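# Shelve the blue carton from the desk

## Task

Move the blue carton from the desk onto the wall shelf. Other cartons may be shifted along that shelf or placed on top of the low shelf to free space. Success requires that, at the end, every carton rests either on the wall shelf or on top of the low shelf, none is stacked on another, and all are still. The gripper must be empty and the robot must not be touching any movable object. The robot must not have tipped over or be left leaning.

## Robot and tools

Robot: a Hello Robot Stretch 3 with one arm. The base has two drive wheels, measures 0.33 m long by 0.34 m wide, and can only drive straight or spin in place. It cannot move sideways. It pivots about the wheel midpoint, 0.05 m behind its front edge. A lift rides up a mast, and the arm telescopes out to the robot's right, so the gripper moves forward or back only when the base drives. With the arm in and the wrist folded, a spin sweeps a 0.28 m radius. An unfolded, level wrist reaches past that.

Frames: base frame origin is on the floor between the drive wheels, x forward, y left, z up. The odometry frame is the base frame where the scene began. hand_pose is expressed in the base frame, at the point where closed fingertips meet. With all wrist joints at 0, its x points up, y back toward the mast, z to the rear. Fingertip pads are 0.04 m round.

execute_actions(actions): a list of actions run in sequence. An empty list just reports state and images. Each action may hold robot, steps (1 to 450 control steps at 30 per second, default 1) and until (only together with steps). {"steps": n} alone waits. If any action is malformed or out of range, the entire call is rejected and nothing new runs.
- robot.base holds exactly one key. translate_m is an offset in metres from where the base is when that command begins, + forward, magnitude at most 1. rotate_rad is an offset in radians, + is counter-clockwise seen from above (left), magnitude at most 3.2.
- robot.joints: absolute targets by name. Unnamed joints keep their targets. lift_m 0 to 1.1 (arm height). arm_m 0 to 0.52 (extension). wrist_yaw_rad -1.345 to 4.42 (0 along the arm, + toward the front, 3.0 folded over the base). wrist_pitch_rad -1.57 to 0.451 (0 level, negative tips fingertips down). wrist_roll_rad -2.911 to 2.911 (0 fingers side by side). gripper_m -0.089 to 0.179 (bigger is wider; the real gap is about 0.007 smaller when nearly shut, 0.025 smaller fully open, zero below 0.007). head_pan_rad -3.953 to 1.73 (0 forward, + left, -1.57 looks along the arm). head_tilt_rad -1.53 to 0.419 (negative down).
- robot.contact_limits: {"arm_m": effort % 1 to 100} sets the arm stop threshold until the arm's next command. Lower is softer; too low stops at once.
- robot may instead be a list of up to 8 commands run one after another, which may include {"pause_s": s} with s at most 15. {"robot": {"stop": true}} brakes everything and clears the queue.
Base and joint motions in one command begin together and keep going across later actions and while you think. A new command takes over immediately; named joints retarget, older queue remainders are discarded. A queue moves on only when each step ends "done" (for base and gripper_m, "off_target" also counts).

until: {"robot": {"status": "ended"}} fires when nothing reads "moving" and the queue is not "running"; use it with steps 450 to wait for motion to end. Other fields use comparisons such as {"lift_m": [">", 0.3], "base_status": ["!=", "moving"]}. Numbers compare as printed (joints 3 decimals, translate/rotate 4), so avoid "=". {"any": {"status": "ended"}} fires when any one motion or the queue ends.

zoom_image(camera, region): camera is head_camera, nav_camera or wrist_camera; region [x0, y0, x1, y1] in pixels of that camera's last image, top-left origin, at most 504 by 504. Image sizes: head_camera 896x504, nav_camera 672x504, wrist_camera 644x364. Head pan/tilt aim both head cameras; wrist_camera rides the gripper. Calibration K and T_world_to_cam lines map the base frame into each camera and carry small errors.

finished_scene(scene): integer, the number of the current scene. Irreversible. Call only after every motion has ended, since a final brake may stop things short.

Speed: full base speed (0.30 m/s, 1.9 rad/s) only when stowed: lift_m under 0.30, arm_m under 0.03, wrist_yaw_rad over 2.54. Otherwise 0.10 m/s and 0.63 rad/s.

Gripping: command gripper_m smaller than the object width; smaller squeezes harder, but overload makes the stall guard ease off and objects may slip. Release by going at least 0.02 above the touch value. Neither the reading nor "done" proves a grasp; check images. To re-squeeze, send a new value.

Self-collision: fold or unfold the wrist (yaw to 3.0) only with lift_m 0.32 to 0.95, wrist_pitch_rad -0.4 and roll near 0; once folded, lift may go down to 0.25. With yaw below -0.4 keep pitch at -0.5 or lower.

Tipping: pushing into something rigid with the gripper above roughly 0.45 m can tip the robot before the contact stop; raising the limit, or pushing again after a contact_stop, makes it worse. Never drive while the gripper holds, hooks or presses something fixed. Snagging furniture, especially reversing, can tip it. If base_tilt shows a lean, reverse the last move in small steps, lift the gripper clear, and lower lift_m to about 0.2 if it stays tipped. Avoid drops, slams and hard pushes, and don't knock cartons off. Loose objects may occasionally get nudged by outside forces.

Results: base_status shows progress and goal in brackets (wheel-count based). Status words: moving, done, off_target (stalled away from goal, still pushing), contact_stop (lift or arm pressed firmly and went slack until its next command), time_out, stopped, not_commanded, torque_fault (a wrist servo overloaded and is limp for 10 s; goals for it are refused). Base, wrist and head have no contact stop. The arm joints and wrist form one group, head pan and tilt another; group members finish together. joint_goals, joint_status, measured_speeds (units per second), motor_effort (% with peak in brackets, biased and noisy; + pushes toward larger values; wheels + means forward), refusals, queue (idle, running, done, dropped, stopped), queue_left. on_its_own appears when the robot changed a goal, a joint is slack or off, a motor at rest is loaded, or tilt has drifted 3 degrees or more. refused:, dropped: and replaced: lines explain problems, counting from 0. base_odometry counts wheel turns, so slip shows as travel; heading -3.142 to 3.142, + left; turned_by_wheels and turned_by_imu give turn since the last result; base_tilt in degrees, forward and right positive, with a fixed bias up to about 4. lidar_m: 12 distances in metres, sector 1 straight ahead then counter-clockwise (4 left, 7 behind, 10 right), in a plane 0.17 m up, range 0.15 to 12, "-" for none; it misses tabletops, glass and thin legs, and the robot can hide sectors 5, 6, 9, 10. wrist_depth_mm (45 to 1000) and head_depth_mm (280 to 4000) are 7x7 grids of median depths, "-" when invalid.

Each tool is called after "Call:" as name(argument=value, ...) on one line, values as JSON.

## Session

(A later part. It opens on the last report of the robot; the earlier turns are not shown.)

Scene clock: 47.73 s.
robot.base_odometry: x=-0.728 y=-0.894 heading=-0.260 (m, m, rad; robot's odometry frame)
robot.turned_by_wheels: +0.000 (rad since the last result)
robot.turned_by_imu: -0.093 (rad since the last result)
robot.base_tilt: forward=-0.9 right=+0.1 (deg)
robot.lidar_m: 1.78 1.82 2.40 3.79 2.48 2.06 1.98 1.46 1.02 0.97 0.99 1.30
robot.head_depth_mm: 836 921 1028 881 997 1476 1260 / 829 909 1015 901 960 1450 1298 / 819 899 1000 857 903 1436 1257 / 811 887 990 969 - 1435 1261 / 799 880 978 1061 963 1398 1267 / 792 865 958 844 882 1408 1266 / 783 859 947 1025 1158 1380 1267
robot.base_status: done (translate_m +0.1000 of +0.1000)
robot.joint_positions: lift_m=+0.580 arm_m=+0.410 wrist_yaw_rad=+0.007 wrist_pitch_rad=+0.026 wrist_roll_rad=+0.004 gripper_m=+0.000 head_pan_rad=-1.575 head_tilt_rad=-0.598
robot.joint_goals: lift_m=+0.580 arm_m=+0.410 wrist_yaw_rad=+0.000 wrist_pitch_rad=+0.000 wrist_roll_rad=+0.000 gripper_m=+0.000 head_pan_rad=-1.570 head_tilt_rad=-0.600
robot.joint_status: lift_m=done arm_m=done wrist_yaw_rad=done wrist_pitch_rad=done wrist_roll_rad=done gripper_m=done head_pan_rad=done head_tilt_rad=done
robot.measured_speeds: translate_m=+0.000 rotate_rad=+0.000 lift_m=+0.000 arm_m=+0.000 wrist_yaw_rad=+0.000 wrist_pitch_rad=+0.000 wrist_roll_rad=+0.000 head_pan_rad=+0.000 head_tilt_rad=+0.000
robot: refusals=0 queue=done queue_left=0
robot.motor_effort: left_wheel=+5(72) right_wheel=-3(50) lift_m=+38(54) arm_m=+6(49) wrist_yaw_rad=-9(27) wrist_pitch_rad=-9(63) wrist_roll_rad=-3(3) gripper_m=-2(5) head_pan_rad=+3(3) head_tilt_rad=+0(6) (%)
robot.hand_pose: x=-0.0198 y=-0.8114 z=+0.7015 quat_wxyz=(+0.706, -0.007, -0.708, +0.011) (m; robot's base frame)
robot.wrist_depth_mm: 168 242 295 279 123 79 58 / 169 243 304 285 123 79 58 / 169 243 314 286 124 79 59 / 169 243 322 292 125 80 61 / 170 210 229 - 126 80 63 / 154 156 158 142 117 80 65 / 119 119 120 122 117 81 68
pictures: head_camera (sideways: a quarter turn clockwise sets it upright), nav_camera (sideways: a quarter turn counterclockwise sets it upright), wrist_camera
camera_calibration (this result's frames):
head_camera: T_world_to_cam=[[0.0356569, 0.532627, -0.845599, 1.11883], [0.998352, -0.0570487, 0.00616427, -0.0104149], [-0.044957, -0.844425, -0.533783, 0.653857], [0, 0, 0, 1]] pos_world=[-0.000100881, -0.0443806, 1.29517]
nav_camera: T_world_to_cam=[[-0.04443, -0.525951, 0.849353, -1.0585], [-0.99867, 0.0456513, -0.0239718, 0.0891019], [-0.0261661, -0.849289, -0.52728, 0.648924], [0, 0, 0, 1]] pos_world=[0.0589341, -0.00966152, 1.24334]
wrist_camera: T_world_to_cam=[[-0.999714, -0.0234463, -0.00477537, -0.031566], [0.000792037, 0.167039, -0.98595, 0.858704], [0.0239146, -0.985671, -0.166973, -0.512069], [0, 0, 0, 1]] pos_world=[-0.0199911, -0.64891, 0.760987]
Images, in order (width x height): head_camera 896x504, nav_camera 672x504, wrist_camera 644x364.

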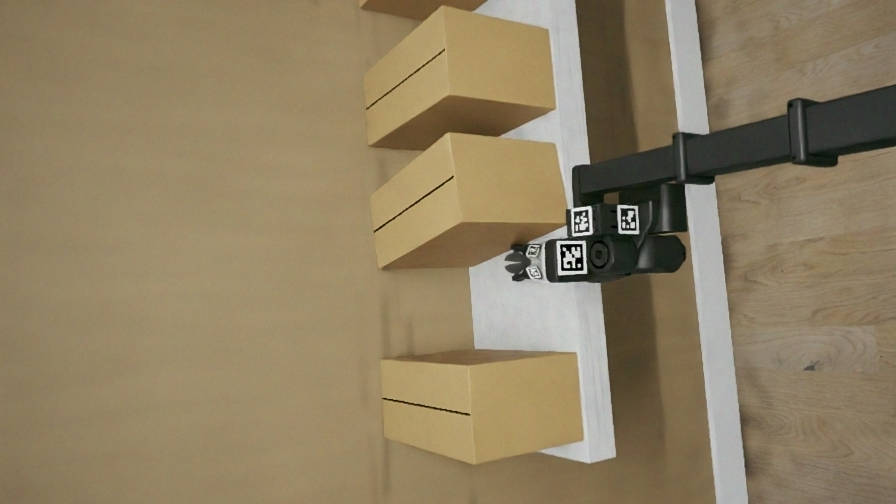

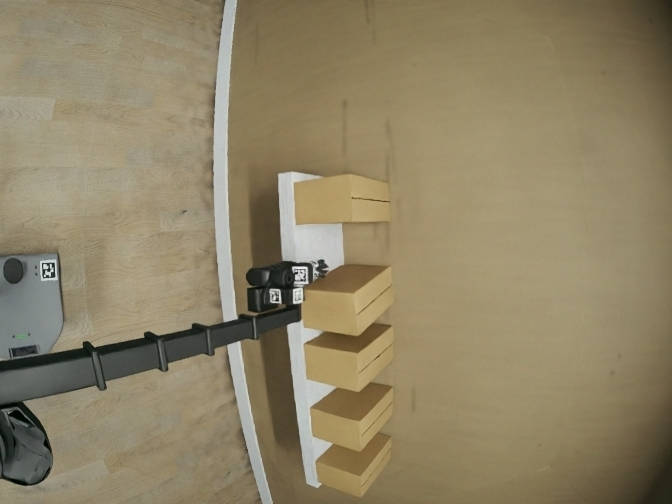

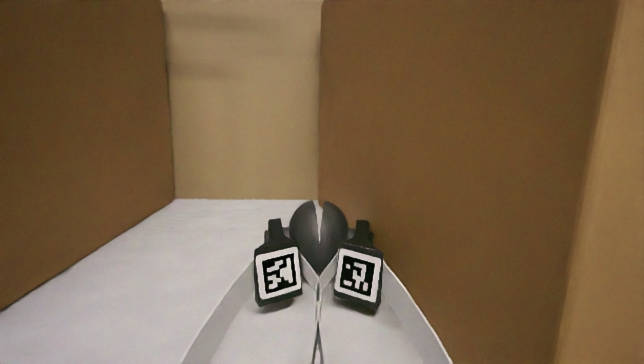

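Call:
execute_actions(actions=[{"robot":[{"joints":{"arm_m":0.37}},{"base":{"translate_m":-0.1}},{"base":{"translate_m":0.03}},{"joints":{"arm_m":0.0}},{"base":{"rotate_rad":0.09}}],"steps":450,"until":{"robot":{"status":"ended"}}}])

Scene clock: 59.60 s.
robot.base_odometry: x=-0.796 y=-0.876 heading=-0.170 (m, m, rad; robot's odometry frame)
robot.turned_by_wheels: +0.090 (rad since the last result)
robot.turned_by_imu: +0.091 (rad since the last result)
robot.base_tilt: forward=-0.7 right=+0.1 (deg)
robot.lidar_m: 1.85 1.94 2.73 3.31 2.45 1.96 1.91 1.33 1.00 0.97 1.02 1.43
robot.head_depth_mm: 811 898 992 850 918 1432 1258 / 814 890 993 842 915 1429 1270 / 808 891 991 921 931 1449 1261 / 806 891 986 1085 962 1429 1233 / 807 882 983 1062 967 1423 1270 / 801 884 979 839 903 1422 1269 / 801 879 975 1060 1218 1415 1277
robot.base_status: done (rotate_rad +0.0899 of +0.0900)
robot.joint_positions: lift_m=+0.580 arm_m=+0.000 wrist_yaw_rad=+0.038 wrist_pitch_rad=-0.018 wrist_roll_rad=+0.002 gripper_m=+0.000 head_pan_rad=-1.575 head_tilt_rad=-0.598
robot.joint_goals: lift_m=+0.580 arm_m=+0.000 wrist_yaw_rad=+0.039 wrist_pitch_rad=+0.000 wrist_roll_rad=+0.000 gripper_m=+0.000 head_pan_rad=-1.570 head_tilt_rad=-0.600
robot.joint_status: lift_m=done arm_m=done wrist_yaw_rad=done wrist_pitch_rad=done wrist_roll_rad=done gripper_m=done head_pan_rad=done head_tilt_rad=done
robot.measured_speeds: translate_m=+0.000 rotate_rad=+0.000 lift_m=+0.000 arm_m=+0.000 wrist_yaw_rad=+0.000 wrist_pitch_rad=+0.000 wrist_roll_rad=+0.000 head_pan_rad=+0.000 head_tilt_rad=+0.000
robot: refusals=0 queue=done queue_left=0
robot.on_its_own: wrist_yaw_rad is held at +0.039, not at your +0.000, by its stall guard, which is not easing now
robot.motor_effort: left_wheel=-3(11) right_wheel=+4(23) lift_m=+38(38) arm_m=-6(10) wrist_yaw_rad=+2(29) wrist_pitch_rad=+5(9) wrist_roll_rad=-1(3) gripper_m=-2(4) head_pan_rad=+2(2) head_tilt_rad=-2(1) (%)
robot.hand_pose: x=-0.0118 y=-0.4009 z=+0.6901 quat_wxyz=(+0.707, +0.020, -0.707, +0.007) (m; robot's base frame)
robot.wrist_depth_mm: 718 711 689 691 674 653 640 / 750 735 479 716 487 446 447 / 769 771 490 732 492 460 465 / 818 792 500 495 483 474 474 / 841 829 819 - 787 775 775 / 896 877 840 848 822 814 799 / 937 917 882 890 862 833 837
pictures: head_camera (sideways: a quarter turn clockwise sets it upright), nav_camera (sideways: a quarter turn counterclockwise sets it upright), wrist_camera
camera_calibration (this result's frames):
head_camera: T_world_to_cam=[[0.0356564, 0.532627, -0.845599, 1.11883], [0.998352, -0.0570477, 0.00616428, -0.0104149], [-0.0449562, -0.844426, -0.533783, 0.653857], [0, 0, 0, 1]] pos_world=[-0.000100838, -0.0443806, 1.29517]
nav_camera: T_world_to_cam=[[-0.0444295, -0.525951, 0.849353, -1.0585], [-0.99867, 0.0456503, -0.0239718, 0.0891019], [-0.0261652, -0.849289, -0.52728, 0.648924], [0, 0, 0, 1]] pos_world=[0.0589342, -0.00966147, 1.24334]
wrist_camera: T_world_to_cam=[[-0.998509, -0.0544783, -0.00341509, -0.0273811], [-0.00813507, 0.210386, -0.977585, 0.790438], [0.0539756, -0.976099, -0.210516, -0.075352], [0, 0, 0, 1]] pos_world=[-0.0168429, -0.24134, 0.756764]
Images, in order (width x height): head_camera 896x504, nav_camera 672x504, wrist_camera 644x364.

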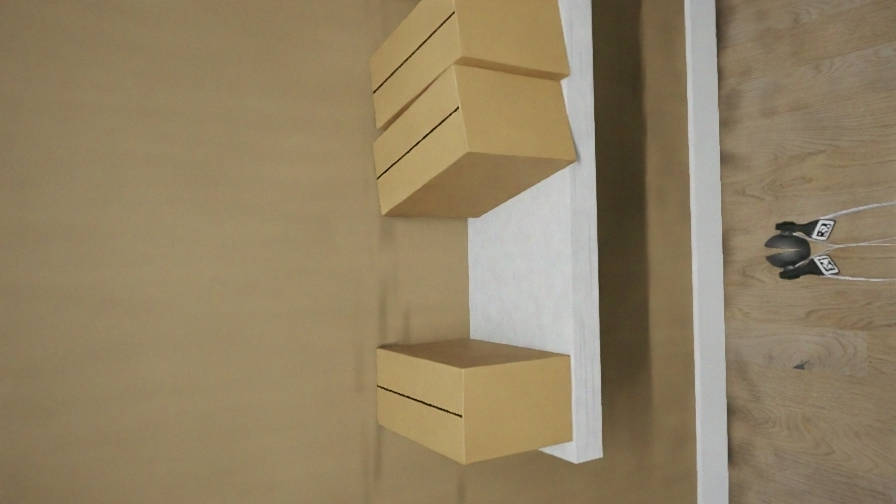

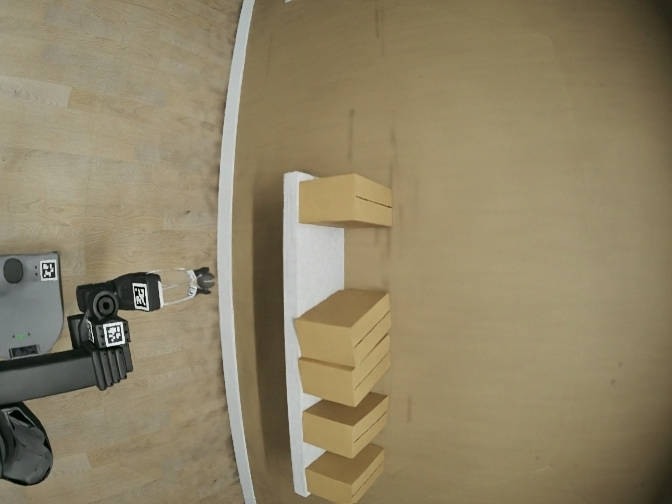

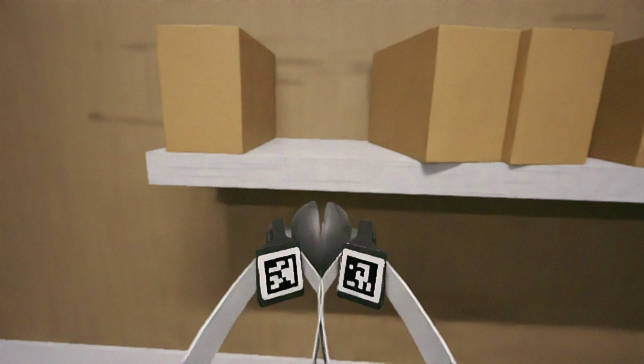

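Call:
execute_actions(actions=[{"robot":[{"joints":{"wrist_pitch_rad":-0.4,"wrist_yaw_rad":3.0}},{"joints":{"lift_m":0.27},"base":{"rotate_rad":1.747}},{"base":{"translate_m":1.0}},{"base":{"translate_m":1.0}},{"base":{"translate_m":0.4}},{"base":{"rotate_rad":1.395},"joints":{"lift_m":0.6,"head_tilt_rad":-0.7}},{"joints":{"wrist_yaw_rad":0,"gripper_m":0.179}},{"joints":{"wrist_pitch_rad":0,"lift_m":0.75}}],"steps":450,"until":{"robot":{"status":"ended"}}},{"steps":450,"until":{"robot":{"status":"ended"}}}])

Scene clock: 90.37 s.
robot.base_odometry: x=-0.811 y=+1.524 heading=+2.972 (m, m, rad; robot's odometry frame)
robot.turned_by_wheels: +3.142 (rad since the last result)
robot.turned_by_imu: +3.156 (rad since the last result)
robot.base_tilt: forward=-0.7 right=+0.2 (deg)
robot.lidar_m: 1.00 1.08 2.08 3.31 3.23 2.42 2.33 1.97 1.14 1.44 1.17 1.44
robot.head_depth_mm: 1237 1382 1295 955 1663 1424 1257 / 1238 1378 1294 952 1727 1418 1265 / 1233 1378 1307 954 1673 1452 - / 1234 1366 961 857 1669 1456 - / 1229 1373 1178 844 1663 1422 1213 / 1230 1370 1298 959 1682 1425 1212 / 1225 1364 1307 957 1677 1426 1207
robot.base_status: done (rotate_rad +1.3949 of +1.3950)
robot.joint_positions: lift_m=+0.750 arm_m=+0.000 wrist_yaw_rad=+0.002 wrist_pitch_rad=-0.025 wrist_roll_rad=+0.002 gripper_m=+0.179 head_pan_rad=-1.575 head_tilt_rad=-0.692
robot.joint_goals: lift_m=+0.750 arm_m=+0.000 wrist_yaw_rad=+0.000 wrist_pitch_rad=+0.000 wrist_roll_rad=+0.000 gripper_m=+0.179 head_pan_rad=-1.570 head_tilt_rad=-0.700
robot.joint_status: lift_m=done arm_m=done wrist_yaw_rad=done wrist_pitch_rad=done wrist_roll_rad=done gripper_m=done head_pan_rad=done head_tilt_rad=done
robot.measured_speeds: translate_m=+0.000 rotate_rad=+0.000 lift_m=+0.000 arm_m=+0.000 wrist_yaw_rad=+0.000 wrist_pitch_rad=+0.000 wrist_roll_rad=+0.000 head_pan_rad=+0.000 head_tilt_rad=+0.000
robot: refusals=0 queue=done queue_left=0
robot.motor_effort: left_wheel=-3(15) right_wheel=+3(12) lift_m=+53(54) arm_m=-6(6) wrist_yaw_rad=-3(5) wrist_pitch_rad=+8(8) wrist_roll_rad=-1(1) gripper_m=+1(84) head_pan_rad=+2(2) head_tilt_rad=-5(17) (%)
robot.hand_pose: x=-0.0209 y=-0.4009 z=+0.8577 quat_wxyz=(+0.707, +0.010, -0.707, -0.008) (m; robot's base frame)
robot.wrist_depth_mm: - - - - - - - / - - - - - - - / - - - 549 - - - / 808 829 749 477 903 931 - / 500 546 497 493 533 566 553 / - - - - - - 442 / - - - - - - -
pictures: head_camera (sideways: a quarter turn clockwise sets it upright), nav_camera (sideways: a quarter turn counterclockwise sets it upright), wrist_camera
camera_calibration (this result's frames):
head_camera: T_world_to_cam=[[0.0360045, 0.609213, -0.792189, 1.0492], [0.998351, -0.0573922, 0.00123841, -0.00400151], [-0.044711, -0.790927, -0.610274, 0.753369], [0, 0, 0, 1]] pos_world=[-0.0000969965, -0.0435537, 1.29093]
nav_camera: T_world_to_cam=[[-0.0447793, -0.602917, 0.796547, -0.989646], [-0.998661, 0.0477064, -0.020032, 0.0839699], [-0.0259227, -0.796377, -0.604245, 0.749054], [0, 0, 0, 1]] pos_world=[0.0589593, -0.00415072, 1.24259]
wrist_camera: T_world_to_cam=[[-0.999817, -0.0188011, -0.00353727, -0.0215373], [-0.000642827, 0.217809, -0.975991, 0.955963], [0.0191202, -0.97581, -0.217781, -0.0338998], [0, 0, 0, 1]] pos_world=[-0.0202706, -0.241702, 0.925552]
Images, in order (width x height): head_camera 896x504, nav_camera 672x504, wrist_camera 644x364.

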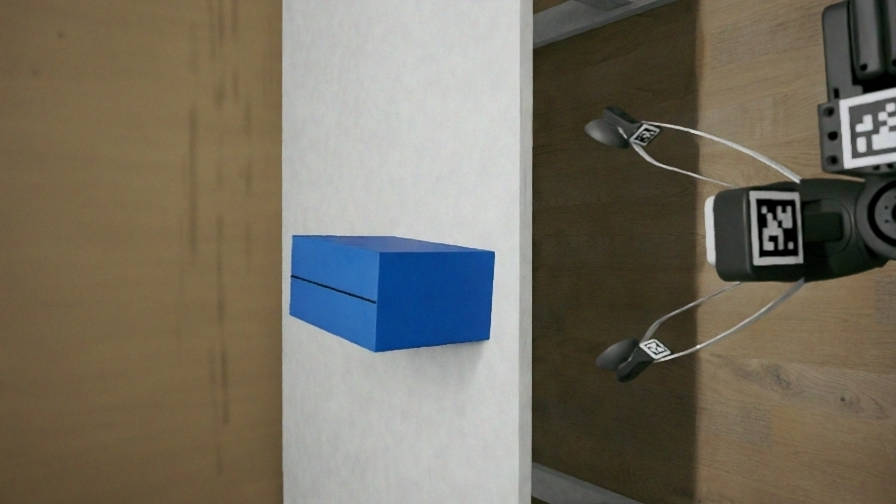

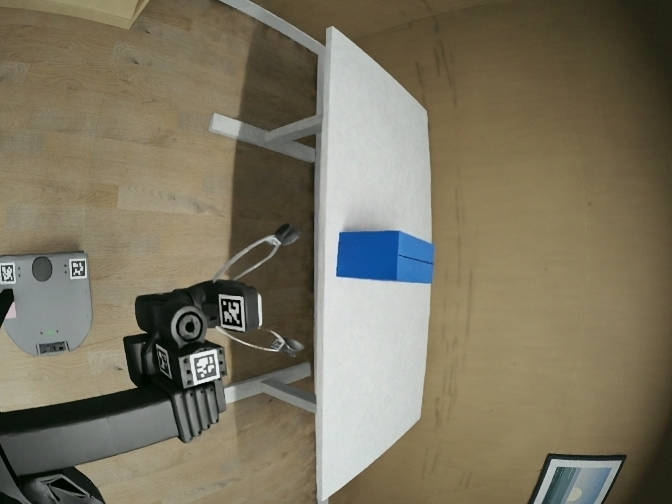

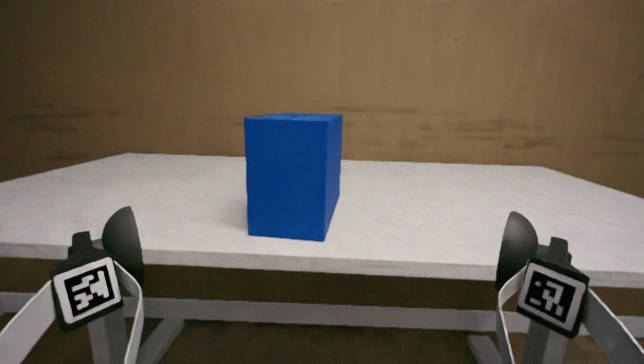

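Call:
execute_actions(actions=[{"robot":[{"joints":{"lift_m":0.71,"arm_m":0.22},"base":{"translate_m":0.052}}],"steps":450,"until":{"robot":{"status":"ended"}}}])

Scene clock: 95.00 s.
robot.base_odometry: x=-0.862 y=+1.533 heading=+2.972 (m, m, rad; robot's odometry frame)
robot.turned_by_wheels: +0.000 (rad since the last result)
robot.turned_by_imu: +0.000 (rad since the last result)
robot.base_tilt: forward=-0.6 right=+0.2 (deg)
robot.lidar_m: 0.95 1.03 1.99 3.29 3.28 2.48 2.39 1.98 1.17 1.45 1.15 1.38
robot.head_depth_mm: 1236 1385 1298 951 1667 1414 1261 / 1237 1379 1292 950 1700 - 1210 / 1234 1375 1300 952 839 1356 1206 / 1228 1372 883 833 - 1387 1210 / 1233 1375 1309 956 1684 1426 1210 / 1227 1370 1293 956 1688 1425 1213 / 1227 1367 1305 953 1623 1432 1213
robot.base_status: done (translate_m +0.0520 of +0.0520)
robot.joint_positions: lift_m=+0.710 arm_m=+0.220 wrist_yaw_rad=+0.001 wrist_pitch_rad=-0.025 wrist_roll_rad=+0.002 gripper_m=+0.179 head_pan_rad=-1.575 head_tilt_rad=-0.692
robot.joint_goals: lift_m=+0.710 arm_m=+0.220 wrist_yaw_rad=+0.000 wrist_pitch_rad=+0.000 wrist_roll_rad=+0.000 gripper_m=+0.179 head_pan_rad=-1.570 head_tilt_rad=-0.700
robot.joint_status: lift_m=done arm_m=done wrist_yaw_rad=done wrist_pitch_rad=done wrist_roll_rad=done gripper_m=done head_pan_rad=done head_tilt_rad=done
robot.measured_speeds: translate_m=+0.000 rotate_rad=+0.000 lift_m=+0.000 arm_m=+0.000 wrist_yaw_rad=+0.000 wrist_pitch_rad=+0.000 wrist_roll_rad=+0.000 head_pan_rad=+0.000 head_tilt_rad=+0.000
robot: refusals=0 queue=done queue_left=0
robot.motor_effort: left_wheel=-3(5) right_wheel=+4(9) lift_m=+28(53) arm_m=+5(3) wrist_yaw_rad=-2(3) wrist_pitch_rad=+7(8) wrist_roll_rad=-1(1) gripper_m=+0(1) head_pan_rad=+2(2) head_tilt_rad=-4(5) (%)
robot.hand_pose: x=-0.0212 y=-0.6202 z=+0.8186 quat_wxyz=(+0.707, +0.009, -0.707, -0.009) (m; robot's base frame)
robot.wrist_depth_mm: 960 959 944 931 925 924 911 / 996 996 987 954 953 966 955 / - - - 234 992 - 992 / 644 659 598 243 564 752 771 / 401 433 380 255 368 449 442 / - 286 279 266 287 304 312 / 233 230 230 231 235 236 229
pictures: head_camera (sideways: a quarter turn clockwise sets it upright), nav_camera (sideways: a quarter turn counterclockwise sets it upright), wrist_camera
camera_calibration (this result's frames):
head_camera: T_world_to_cam=[[0.0360046, 0.609212, -0.792189, 1.0492], [0.998351, -0.0573923, 0.00123842, -0.00400152], [-0.0447111, -0.790928, -0.610274, 0.753369], [0, 0, 0, 1]] pos_world=[-0.0000970017, -0.0435537, 1.29093]
nav_camera: T_world_to_cam=[[-0.0447794, -0.602916, 0.796547, -0.989646], [-0.998661, 0.0477065, -0.020032, 0.08397], [-0.0259228, -0.796377, -0.604245, 0.749054], [0, 0, 0, 1]] pos_world=[0.0589593, -0.00415074, 1.24259]
wrist_camera: T_world_to_cam=[[-0.999836, -0.0177819, -0.00353253, -0.0254318], [-0.000420191, 0.217528, -0.976054, 0.965463], [0.0181245, -0.975892, -0.2175, -0.256721], [0, 0, 0, 1]] pos_world=[-0.020369, -0.461, 0.886417]
Images, in order (width x height): head_camera 896x504, nav_camera 672x504, wrist_camera 644x364.

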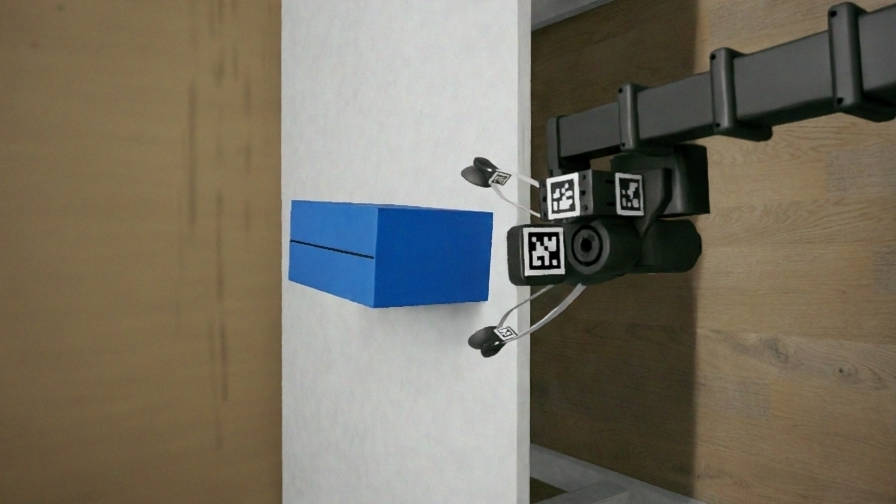

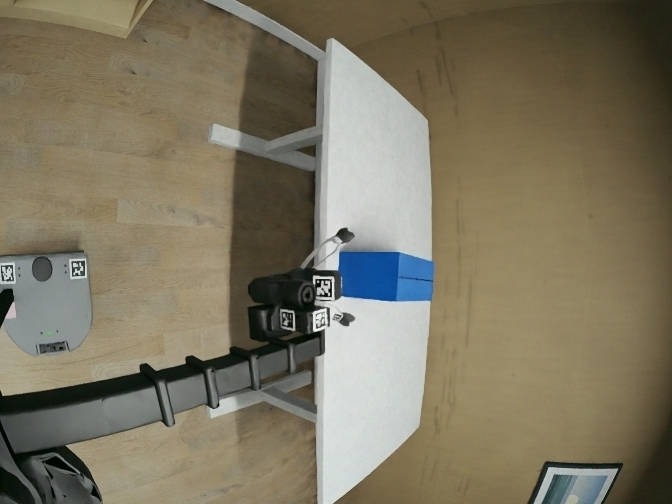

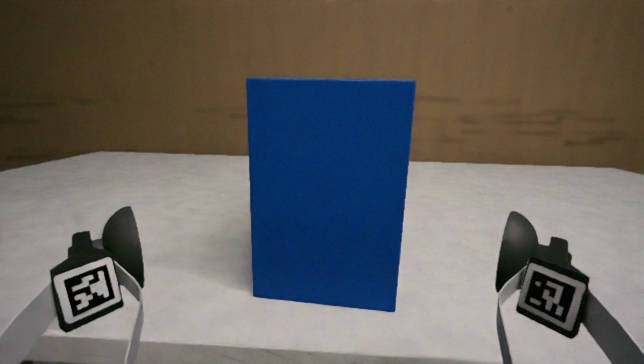

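Call:
execute_actions(actions=[{"robot":[{"joints":{"arm_m":0.365}},{"joints":{"gripper_m":0.06}},{"pause_s":1},{"joints":{"lift_m":0.76}},{"joints":{"arm_m":0.1}}],"steps":450,"until":{"robot":{"status":"ended"}}}])

Scene clock: 105.30 s.
robot.base_odometry: x=-0.862 y=+1.533 heading=+2.972 (m, m, rad; robot's odometry frame)
robot.turned_by_wheels: +0.000 (rad since the last result)
robot.turned_by_imu: +0.001 (rad since the last result)
robot.base_tilt: forward=-0.7 right=+0.1 (deg)
robot.lidar_m: 0.95 1.03 2.00 3.30 3.27 2.48 2.39 1.97 1.17 1.45 1.15 1.38
robot.head_depth_mm: 1234 1385 1294 948 1656 1441 - / 1231 1385 1295 952 1667 - - / 1239 1386 1289 689 1623 - 1157 / 1234 1374 1294 583 579 - 1188 / 1226 1368 1298 924 626 1418 1204 / 1230 1367 1303 955 1667 1433 1214 / 1228 1370 1313 952 1647 1430 1208
robot.base_status: done (translate_m +0.0520 of +0.0520)
robot.joint_positions: lift_m=+0.760 arm_m=+0.100 wrist_yaw_rad=+0.001 wrist_pitch_rad=-0.031 wrist_roll_rad=+0.002 gripper_m=+0.086 head_pan_rad=-1.575 head_tilt_rad=-0.692
robot.joint_goals: lift_m=+0.760 arm_m=+0.100 wrist_yaw_rad=+0.000 wrist_pitch_rad=+0.000 wrist_roll_rad=+0.000 gripper_m=+0.086 head_pan_rad=-1.570 head_tilt_rad=-0.700
robot.joint_status: lift_m=done arm_m=done wrist_yaw_rad=done wrist_pitch_rad=done wrist_roll_rad=done gripper_m=done head_pan_rad=done head_tilt_rad=done
robot.measured_speeds: translate_m=+0.000 rotate_rad=+0.000 lift_m=+0.000 arm_m=+0.000 wrist_yaw_rad=+0.000 wrist_pitch_rad=+0.000 wrist_roll_rad=+0.000 head_pan_rad=+0.000 head_tilt_rad=+0.000
robot: refusals=0 queue=done queue_left=0
robot.on_its_own: gripper_m is held at +0.086, not at your +0.060, by its stall guard, which is still easing
robot.motor_effort: left_wheel=-4(4) right_wheel=+4(4) lift_m=+54(56) arm_m=-6(6) wrist_yaw_rad=-1(2) wrist_pitch_rad=+9(9) wrist_roll_rad=-1(1) gripper_m=-14(100) head_pan_rad=+2(3) head_tilt_rad=-4(5) (%)
robot.hand_pose: x=-0.0213 y=-0.5007 z=+0.8662 quat_wxyz=(+0.707, +0.012, -0.707, -0.011) (m; robot's base frame)
robot.wrist_depth_mm: - - - - - - - / - - 124 115 107 - - / - - 124 115 107 - - / 948 745 125 115 107 923 958 / 508 448 125 116 108 553 566 / 389 132 126 116 108 - 401 / - 860 126 117 109 - 341
pictures: head_camera (sideways: a quarter turn clockwise sets it upright), nav_camera (sideways: a quarter turn counterclockwise sets it upright), wrist_camera
camera_calibration (this result's frames):
head_camera: T_world_to_cam=[[0.0360045, 0.609212, -0.792189, 1.0492], [0.998351, -0.0573922, 0.00123842, -0.00400152], [-0.044711, -0.790928, -0.610274, 0.753369], [0, 0, 0, 1]] pos_world=[-0.0000969965, -0.0435537, 1.29093]
nav_camera: T_world_to_cam=[[-0.0447793, -0.602916, 0.796547, -0.989646], [-0.998661, 0.0477064, -0.020032, 0.08397], [-0.0259227, -0.796377, -0.604245, 0.749054], [0, 0, 0, 1]] pos_world=[0.0589593, -0.00415073, 1.24259]
wrist_camera: T_world_to_cam=[[-0.999842, -0.0173974, -0.00363386, -0.0229519], [-0.000345104, 0.223427, -0.974721, 0.98773], [0.0177695, -0.974565, -0.223397, -0.124006], [0, 0, 0, 1]] pos_world=[-0.0204039, -0.341937, 0.934975]
Images, in order (width x height): head_camera 896x504, nav_camera 672x504, wrist_camera 644x364.

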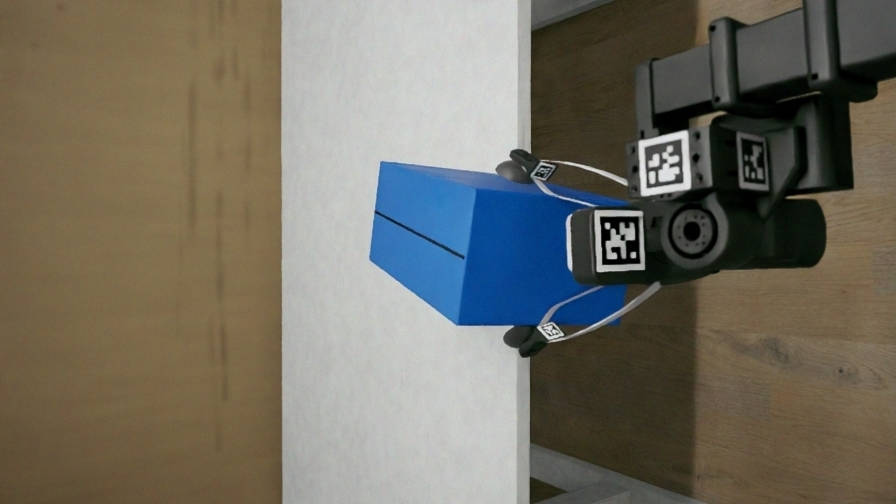

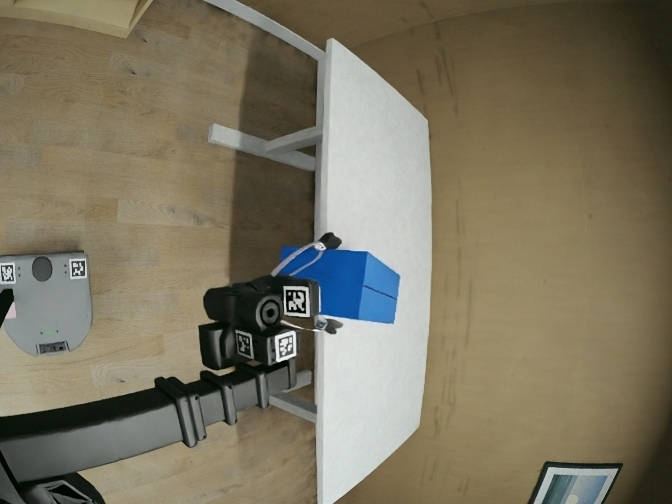

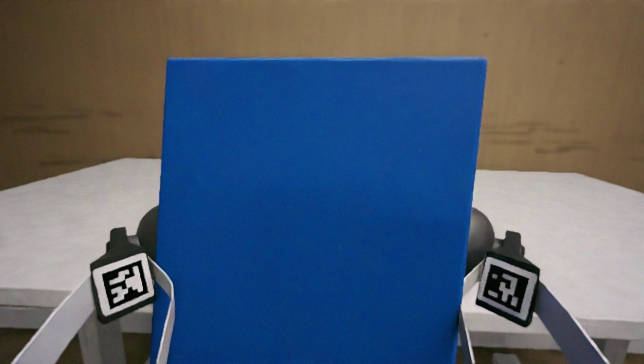

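Call:
execute_actions(actions=[{"robot":[{"joints":{"arm_m":0.0},"base":{"rotate_rad":1.745}},{"base":{"translate_m":1.0},"joints":{"lift_m":0.66}},{"base":{"translate_m":1.0}},{"base":{"translate_m":0.41}},{"base":{"rotate_rad":1.373},"joints":{"head_tilt_rad":-0.6}}],"steps":450,"until":{"robot":{"status":"ended"}}},{"steps":450,"until":{"robot":{"status":"ended"}}},{"steps":450,"until":{"robot":{"status":"ended"}}}])

Scene clock: 143.23 s.
robot.base_odometry: x=-0.852 y=-0.877 heading=-0.194 (m, m, rad; robot's odometry frame)
robot.turned_by_wheels: +3.118 (rad since the last result)
robot.turned_by_imu: +3.133 (rad since the last result)
robot.base_tilt: forward=-0.7 right=+0.2 (deg)
robot.lidar_m: 1.89 1.97 2.76 3.32 2.46 1.93 1.87 1.33 0.99 0.96 1.01 1.41
robot.head_depth_mm: 809 892 986 855 919 1440 1258 / 806 880 986 839 911 1440 1261 / 805 883 981 863 868 554 1182 / 803 877 975 1041 917 543 550 / 799 879 971 1071 956 1370 1178 / 795 877 974 913 916 1426 1263 / 792 874 968 866 908 1417 1265
robot.base_status: done (rotate_rad +1.3729 of +1.3730)
robot.joint_positions: lift_m=+0.660 arm_m=+0.000 wrist_yaw_rad=+0.000 wrist_pitch_rad=-0.033 wrist_roll_rad=+0.002 gripper_m=+0.093 head_pan_rad=-1.575 head_tilt_rad=-0.606
robot.joint_goals: lift_m=+0.660 arm_m=+0.000 wrist_yaw_rad=+0.000 wrist_pitch_rad=+0.000 wrist_roll_rad=+0.000 gripper_m=+0.092 head_pan_rad=-1.570 head_tilt_rad=-0.600
robot.joint_status: lift_m=done arm_m=done wrist_yaw_rad=done wrist_pitch_rad=done wrist_roll_rad=done gripper_m=done head_pan_rad=done head_tilt_rad=done
robot.measured_speeds: translate_m=+0.000 rotate_rad=+0.000 lift_m=+0.000 arm_m=+0.000 wrist_yaw_rad=+0.000 wrist_pitch_rad=+0.000 wrist_roll_rad=+0.000 head_pan_rad=+0.000 head_tilt_rad=+0.000
robot: refusals=0 queue=done queue_left=0
robot.on_its_own: gripper_m is held at +0.092, not at your +0.060, by its stall guard, which is not easing now
robot.motor_effort: left_wheel=-3(10) right_wheel=+3(9) lift_m=+29(52) arm_m=-7(4) wrist_yaw_rad=-1(1) wrist_pitch_rad=+10(10) wrist_roll_rad=-1(1) gripper_m=-21(22) head_pan_rad=+1(3) head_tilt_rad=+3(11) (%)
robot.hand_pose: x=-0.0213 y=-0.4006 z=+0.7666 quat_wxyz=(+0.707, +0.012, -0.707, -0.012) (m; robot's base frame)
robot.wrist_depth_mm: 684 685 673 677 677 667 667 / 703 695 151 139 689 696 686 / 735 474 141 130 121 460 471 / 771 496 135 126 117 480 486 / 819 496 130 122 113 498 497 / 831 131 126 117 110 - 835 / 881 867 121 114 106 866 877
pictures: head_camera (sideways: a quarter turn clockwise sets it upright), nav_camera (sideways: a quarter turn counterclockwise sets it upright), wrist_camera
camera_calibration (this result's frames):
head_camera: T_world_to_cam=[[0.0356863, 0.539214, -0.841412, 1.11337], [0.998352, -0.057094, 0.00575412, -0.00988087], [-0.0449369, -0.840231, -0.540363, 0.662418], [0, 0, 0, 1]] pos_world=[-0.000100582, -0.0443267, 1.29481]
nav_camera: T_world_to_cam=[[-0.0444595, -0.532568, 0.845219, -1.05311], [-0.998669, 0.045836, -0.0236501, 0.0886829], [-0.0261462, -0.845145, -0.533897, 0.657534], [0, 0, 0, 1]] pos_world=[0.0589362, -0.00920389, 1.24326]
wrist_camera: T_world_to_cam=[[-0.999847, -0.0170746, -0.00366913, -0.0214978], [-0.000268238, 0.225081, -0.97434, 0.868657], [0.0174624, -0.97419, -0.225051, -0.0473412], [0, 0, 0, 1]] pos_world=[-0.0204349, -0.242004, 0.835635]
Images, in order (width x height): head_camera 896x504, nav_camera 672x504, wrist_camera 644x364.

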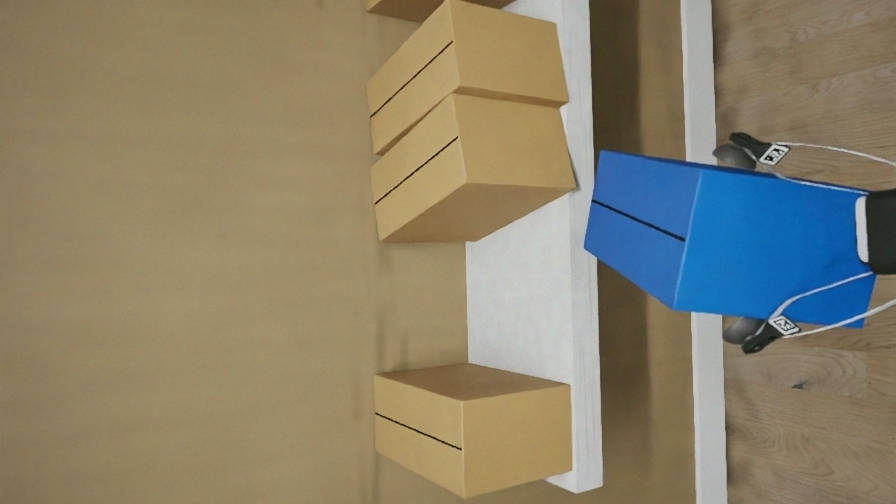

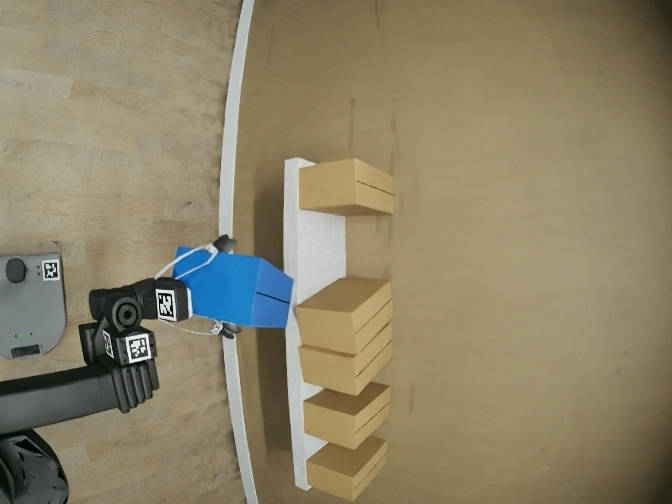

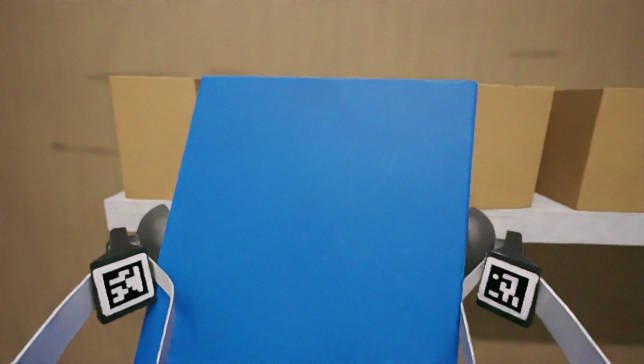

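Call:
execute_actions(actions=[{"robot":[{"joints":{"wrist_pitch_rad":0.3,"lift_m":0.64},"base":{"translate_m":0.05}},{"joints":{"arm_m":0.2}}],"steps":450,"until":{"robot":{"status":"ended"}}}])

Scene clock: 149.63 s.
robot.base_odometry: x=-0.803 y=-0.887 heading=-0.194 (m, m, rad; robot's odometry frame)
robot.turned_by_wheels: +0.000 (rad since the last result)
robot.turned_by_imu: +0.015 (rad since the last result)
robot.base_tilt: forward=-1.8 right=-1.6 (deg)
robot.lidar_m: 1.84 1.93 2.73 3.32 2.48 1.97 1.92 1.32 1.00 0.97 1.02 1.44
robot.head_depth_mm: 837 917 1019 870 936 1447 1280 / 835 917 1017 864 932 1449 - / 835 916 1005 926 916 1409 1225 / 831 913 1013 1067 661 - 1256 / 831 912 1009 1047 675 1436 1293 / 830 905 1004 886 932 1433 1295 / 830 908 1005 1107 1269 1444 1294
robot.base_status: done (translate_m +0.0500 of +0.0500)
robot.joint_positions: lift_m=+0.640 arm_m=+0.199 wrist_yaw_rad=+0.016 wrist_pitch_rad=+0.410 wrist_roll_rad=+0.024 gripper_m=+0.093 head_pan_rad=-1.575 head_tilt_rad=-0.606
robot.joint_goals: lift_m=+0.640 arm_m=+0.200 wrist_yaw_rad=+0.000 wrist_pitch_rad=+0.300 wrist_roll_rad=+0.000 gripper_m=+0.092 head_pan_rad=-1.570 head_tilt_rad=-0.600
robot.joint_status: lift_m=done arm_m=done wrist_yaw_rad=done wrist_pitch_rad=done wrist_roll_rad=done gripper_m=done head_pan_rad=done head_tilt_rad=done
robot.measured_speeds: translate_m=+0.000 rotate_rad=+0.000 lift_m=+0.000 arm_m=+0.000 wrist_yaw_rad=+0.000 wrist_pitch_rad=+0.000 wrist_roll_rad=+0.000 head_pan_rad=+0.000 head_tilt_rad=+0.000
robot: refusals=0 queue=done queue_left=0
robot.on_its_own: gripper_m is held at +0.092, not at your +0.060, by its stall guard, which is not easing now; arm_m is at rest, and its effort (+18) is outside its rest range (-14 to +14); wrist_yaw_rad is at rest, and its effort (-21) is outside its rest range (-12 to +12); wrist_pitch_rad is at rest, and its effort (-35) is outside its rest range (-20 to +32)
robot.motor_effort: left_wheel=-2(6) right_wheel=+1(9) lift_m=+29(29) arm_m=+18(22) wrist_yaw_rad=-21(21) wrist_pitch_rad=-35(42) wrist_roll_rad=-16(16) gripper_m=-22(22) head_pan_rad=+3(3) head_tilt_rad=+4(3) (%)
robot.hand_pose: x=-0.0174 y=-0.5884 z=+0.8592 quat_wxyz=(+0.683, -0.136, -0.702, +0.151) (m; robot's base frame)
robot.wrist_depth_mm: 707 699 683 669 671 662 642 / 679 671 658 654 646 628 624 / 650 637 637 171 152 609 595 / 634 615 165 144 131 589 577 / 599 595 140 125 115 570 553 / 577 130 121 110 100 - 296 / 311 119 107 98 90 274 285
pictures: head_camera (sideways: a quarter turn clockwise sets it upright), nav_camera (sideways: a quarter turn counterclockwise sets it upright), wrist_camera
camera_calibration (this result's frames):
head_camera: T_world_to_cam=[[0.0356833, 0.538774, -0.841695, 1.11374], [0.998352, -0.0570892, 0.00578163, -0.00991668], [-0.0449367, -0.840514, -0.539923, 0.661845], [0, 0, 0, 1]] pos_world=[-0.00010052, -0.0443304, 1.29483]
nav_camera: T_world_to_cam=[[-0.0444566, -0.532126, 0.845497, -1.05347], [-0.998669, 0.0458219, -0.0236718, 0.088711], [-0.0261459, -0.845424, -0.533455, 0.656958], [0, 0, 0, 1]] pos_world=[0.0589361, -0.00923449, 1.24326]
wrist_camera: T_world_to_cam=[[-0.998979, -0.0419312, -0.0168193, -0.0237836], [0.0254092, -0.213632, -0.976584, 0.745314], [0.0373562, -0.976014, 0.21448, -0.587835], [0, 0, 0, 1]] pos_world=[-0.0207379, -0.415509, 0.853541]
Images, in order (width x height): head_camera 896x504, nav_camera 672x504, wrist_camera 644x364.

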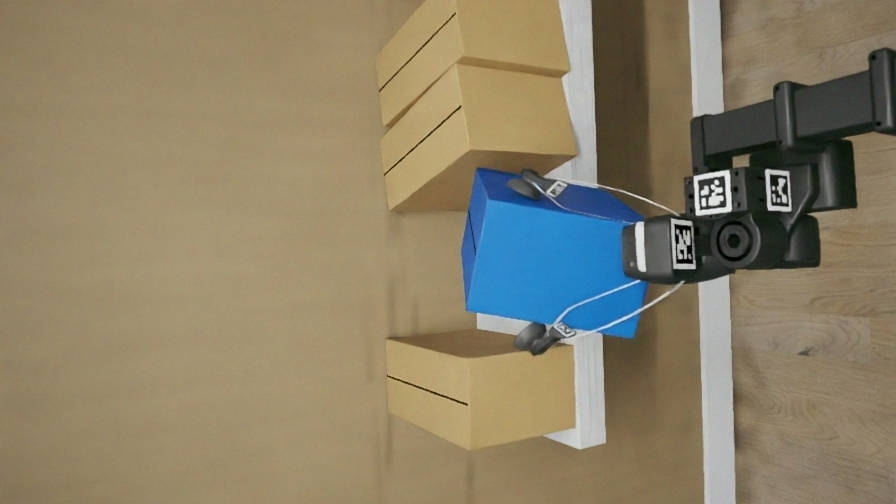

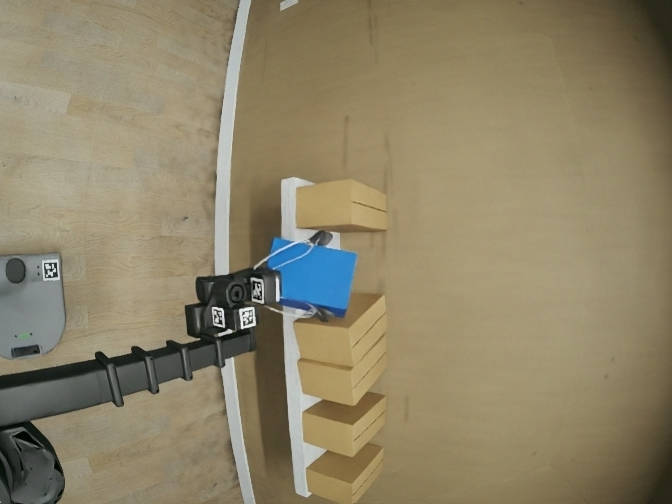

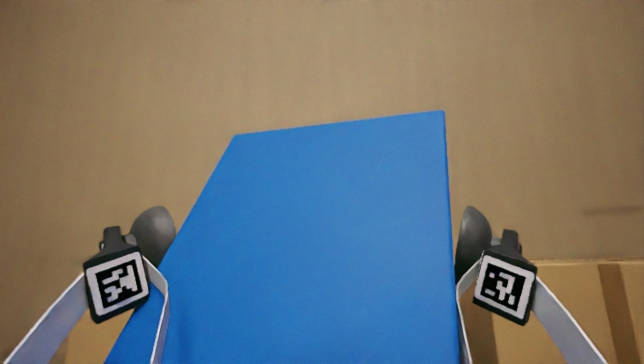

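Call:
execute_actions(actions=[{"robot":[{"joints":{"arm_m":0.08}},{"joints":{"lift_m":0.74,"wrist_pitch_rad":0.15}}],"steps":450,"until":{"robot":{"status":"ended"}}}])

Scene clock: 154.27 s.
robot.base_odometry: x=-0.803 y=-0.887 heading=-0.194 (m, m, rad; robot's odometry frame)
robot.turned_by_wheels: +0.000 (rad since the last result)
robot.turned_by_imu: -0.004 (rad since the last result)
robot.base_tilt: forward=-0.7 right=+0.2 (deg)
robot.lidar_m: 1.83 1.93 2.71 3.30 2.48 1.97 1.92 1.32 0.99 0.97 1.01 1.43
robot.head_depth_mm: 802 883 983 844 909 1427 1320 / 802 885 985 829 907 1428 - / 799 882 983 946 544 1406 - / 798 880 979 1079 548 549 1237 / 797 879 973 1044 567 1405 1262 / 795 877 979 838 895 1424 1263 / 797 875 970 1073 1246 1417 1268
robot.base_status: done (translate_m +0.0500 of +0.0500)
robot.joint_positions: lift_m=+0.740 arm_m=+0.080 wrist_yaw_rad=+0.000 wrist_pitch_rad=+0.119 wrist_roll_rad=+0.007 gripper_m=+0.093 head_pan_rad=-1.575 head_tilt_rad=-0.603
robot.joint_goals: lift_m=+0.740 arm_m=+0.080 wrist_yaw_rad=+0.000 wrist_pitch_rad=+0.150 wrist_roll_rad=+0.000 gripper_m=+0.092 head_pan_rad=-1.570 head_tilt_rad=-0.600
robot.joint_status: lift_m=done arm_m=done wrist_yaw_rad=done wrist_pitch_rad=done wrist_roll_rad=done gripper_m=done head_pan_rad=done head_tilt_rad=done
robot.measured_speeds: translate_m=+0.000 rotate_rad=+0.000 lift_m=+0.000 arm_m=+0.000 wrist_yaw_rad=+0.000 wrist_pitch_rad=+0.000 wrist_roll_rad=+0.000 head_pan_rad=+0.000 head_tilt_rad=+0.000
robot: refusals=0 queue=done queue_left=0
robot.on_its_own: gripper_m is held at +0.092, not at your +0.060, by its stall guard, which is not easing now
robot.motor_effort: left_wheel=+0(7) right_wheel=+2(20) lift_m=+54(56) arm_m=-6(16) wrist_yaw_rad=-1(22) wrist_pitch_rad=+9(35) wrist_roll_rad=-5(15) gripper_m=-20(22) head_pan_rad=+1(2) head_tilt_rad=+2(3) (%)
robot.hand_pose: x=-0.0214 y=-0.4826 z=+0.8849 quat_wxyz=(+0.704, -0.042, -0.708, +0.042) (m; robot's base frame)
robot.wrist_depth_mm: 653 637 640 636 627 623 628 / 663 651 647 641 634 643 635 / 662 656 162 141 126 649 641 / 681 673 146 129 115 649 656 / 689 685 132 119 107 400 399 / 701 130 122 109 99 - 409 / 709 128 112 102 93 413 419
pictures: head_camera (sideways: a quarter turn clockwise sets it upright), nav_camera (sideways: a quarter turn counterclockwise sets it upright), wrist_camera
camera_calibration (this result's frames):
head_camera: T_world_to_cam=[[0.0356734, 0.536669, -0.843038, 1.11549], [0.998352, -0.057074, 0.00591285, -0.0100875], [-0.0449423, -0.84186, -0.537821, 0.659111], [0, 0, 0, 1]] pos_world=[-0.000100573, -0.0443479, 1.29495]
nav_camera: T_world_to_cam=[[-0.0444466, -0.530012, 0.846824, -1.0552], [-0.998669, 0.045762, -0.0237748, 0.0888452], [-0.0261515, -0.846754, -0.531341, 0.654208], [0, 0, 0, 1]] pos_world=[0.0589355, -0.00938088, 1.24329]
wrist_camera: T_world_to_cam=[[-0.999817, -0.0179624, -0.00658026, -0.0203483], [0.00521751, 0.0748862, -0.997178, 0.950137], [0.0184045, -0.99703, -0.0747788, -0.244558], [0, 0, 0, 1]] pos_world=[-0.020801, -0.31535, 0.929035]
Images, in order (width x height): head_camera 896x504, nav_camera 672x504, wrist_camera 644x364.

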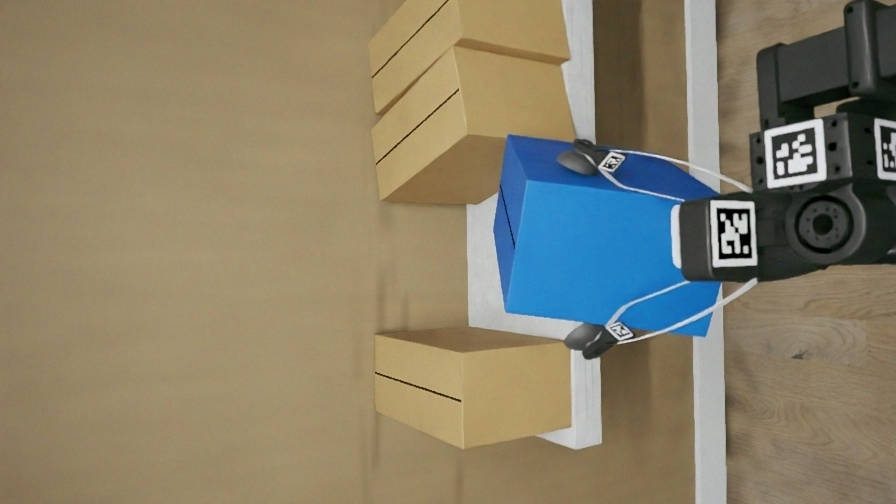

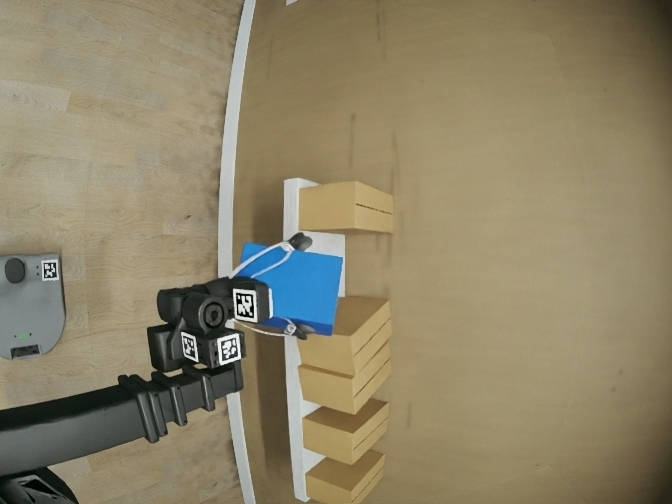

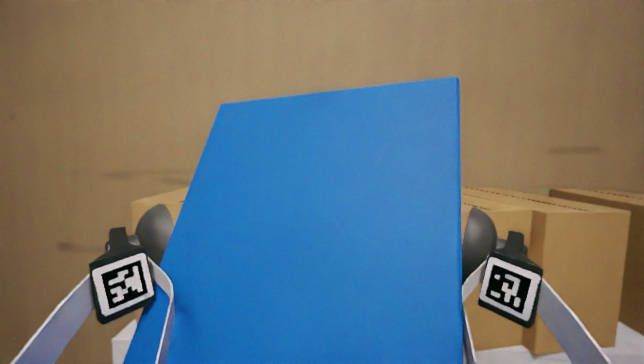

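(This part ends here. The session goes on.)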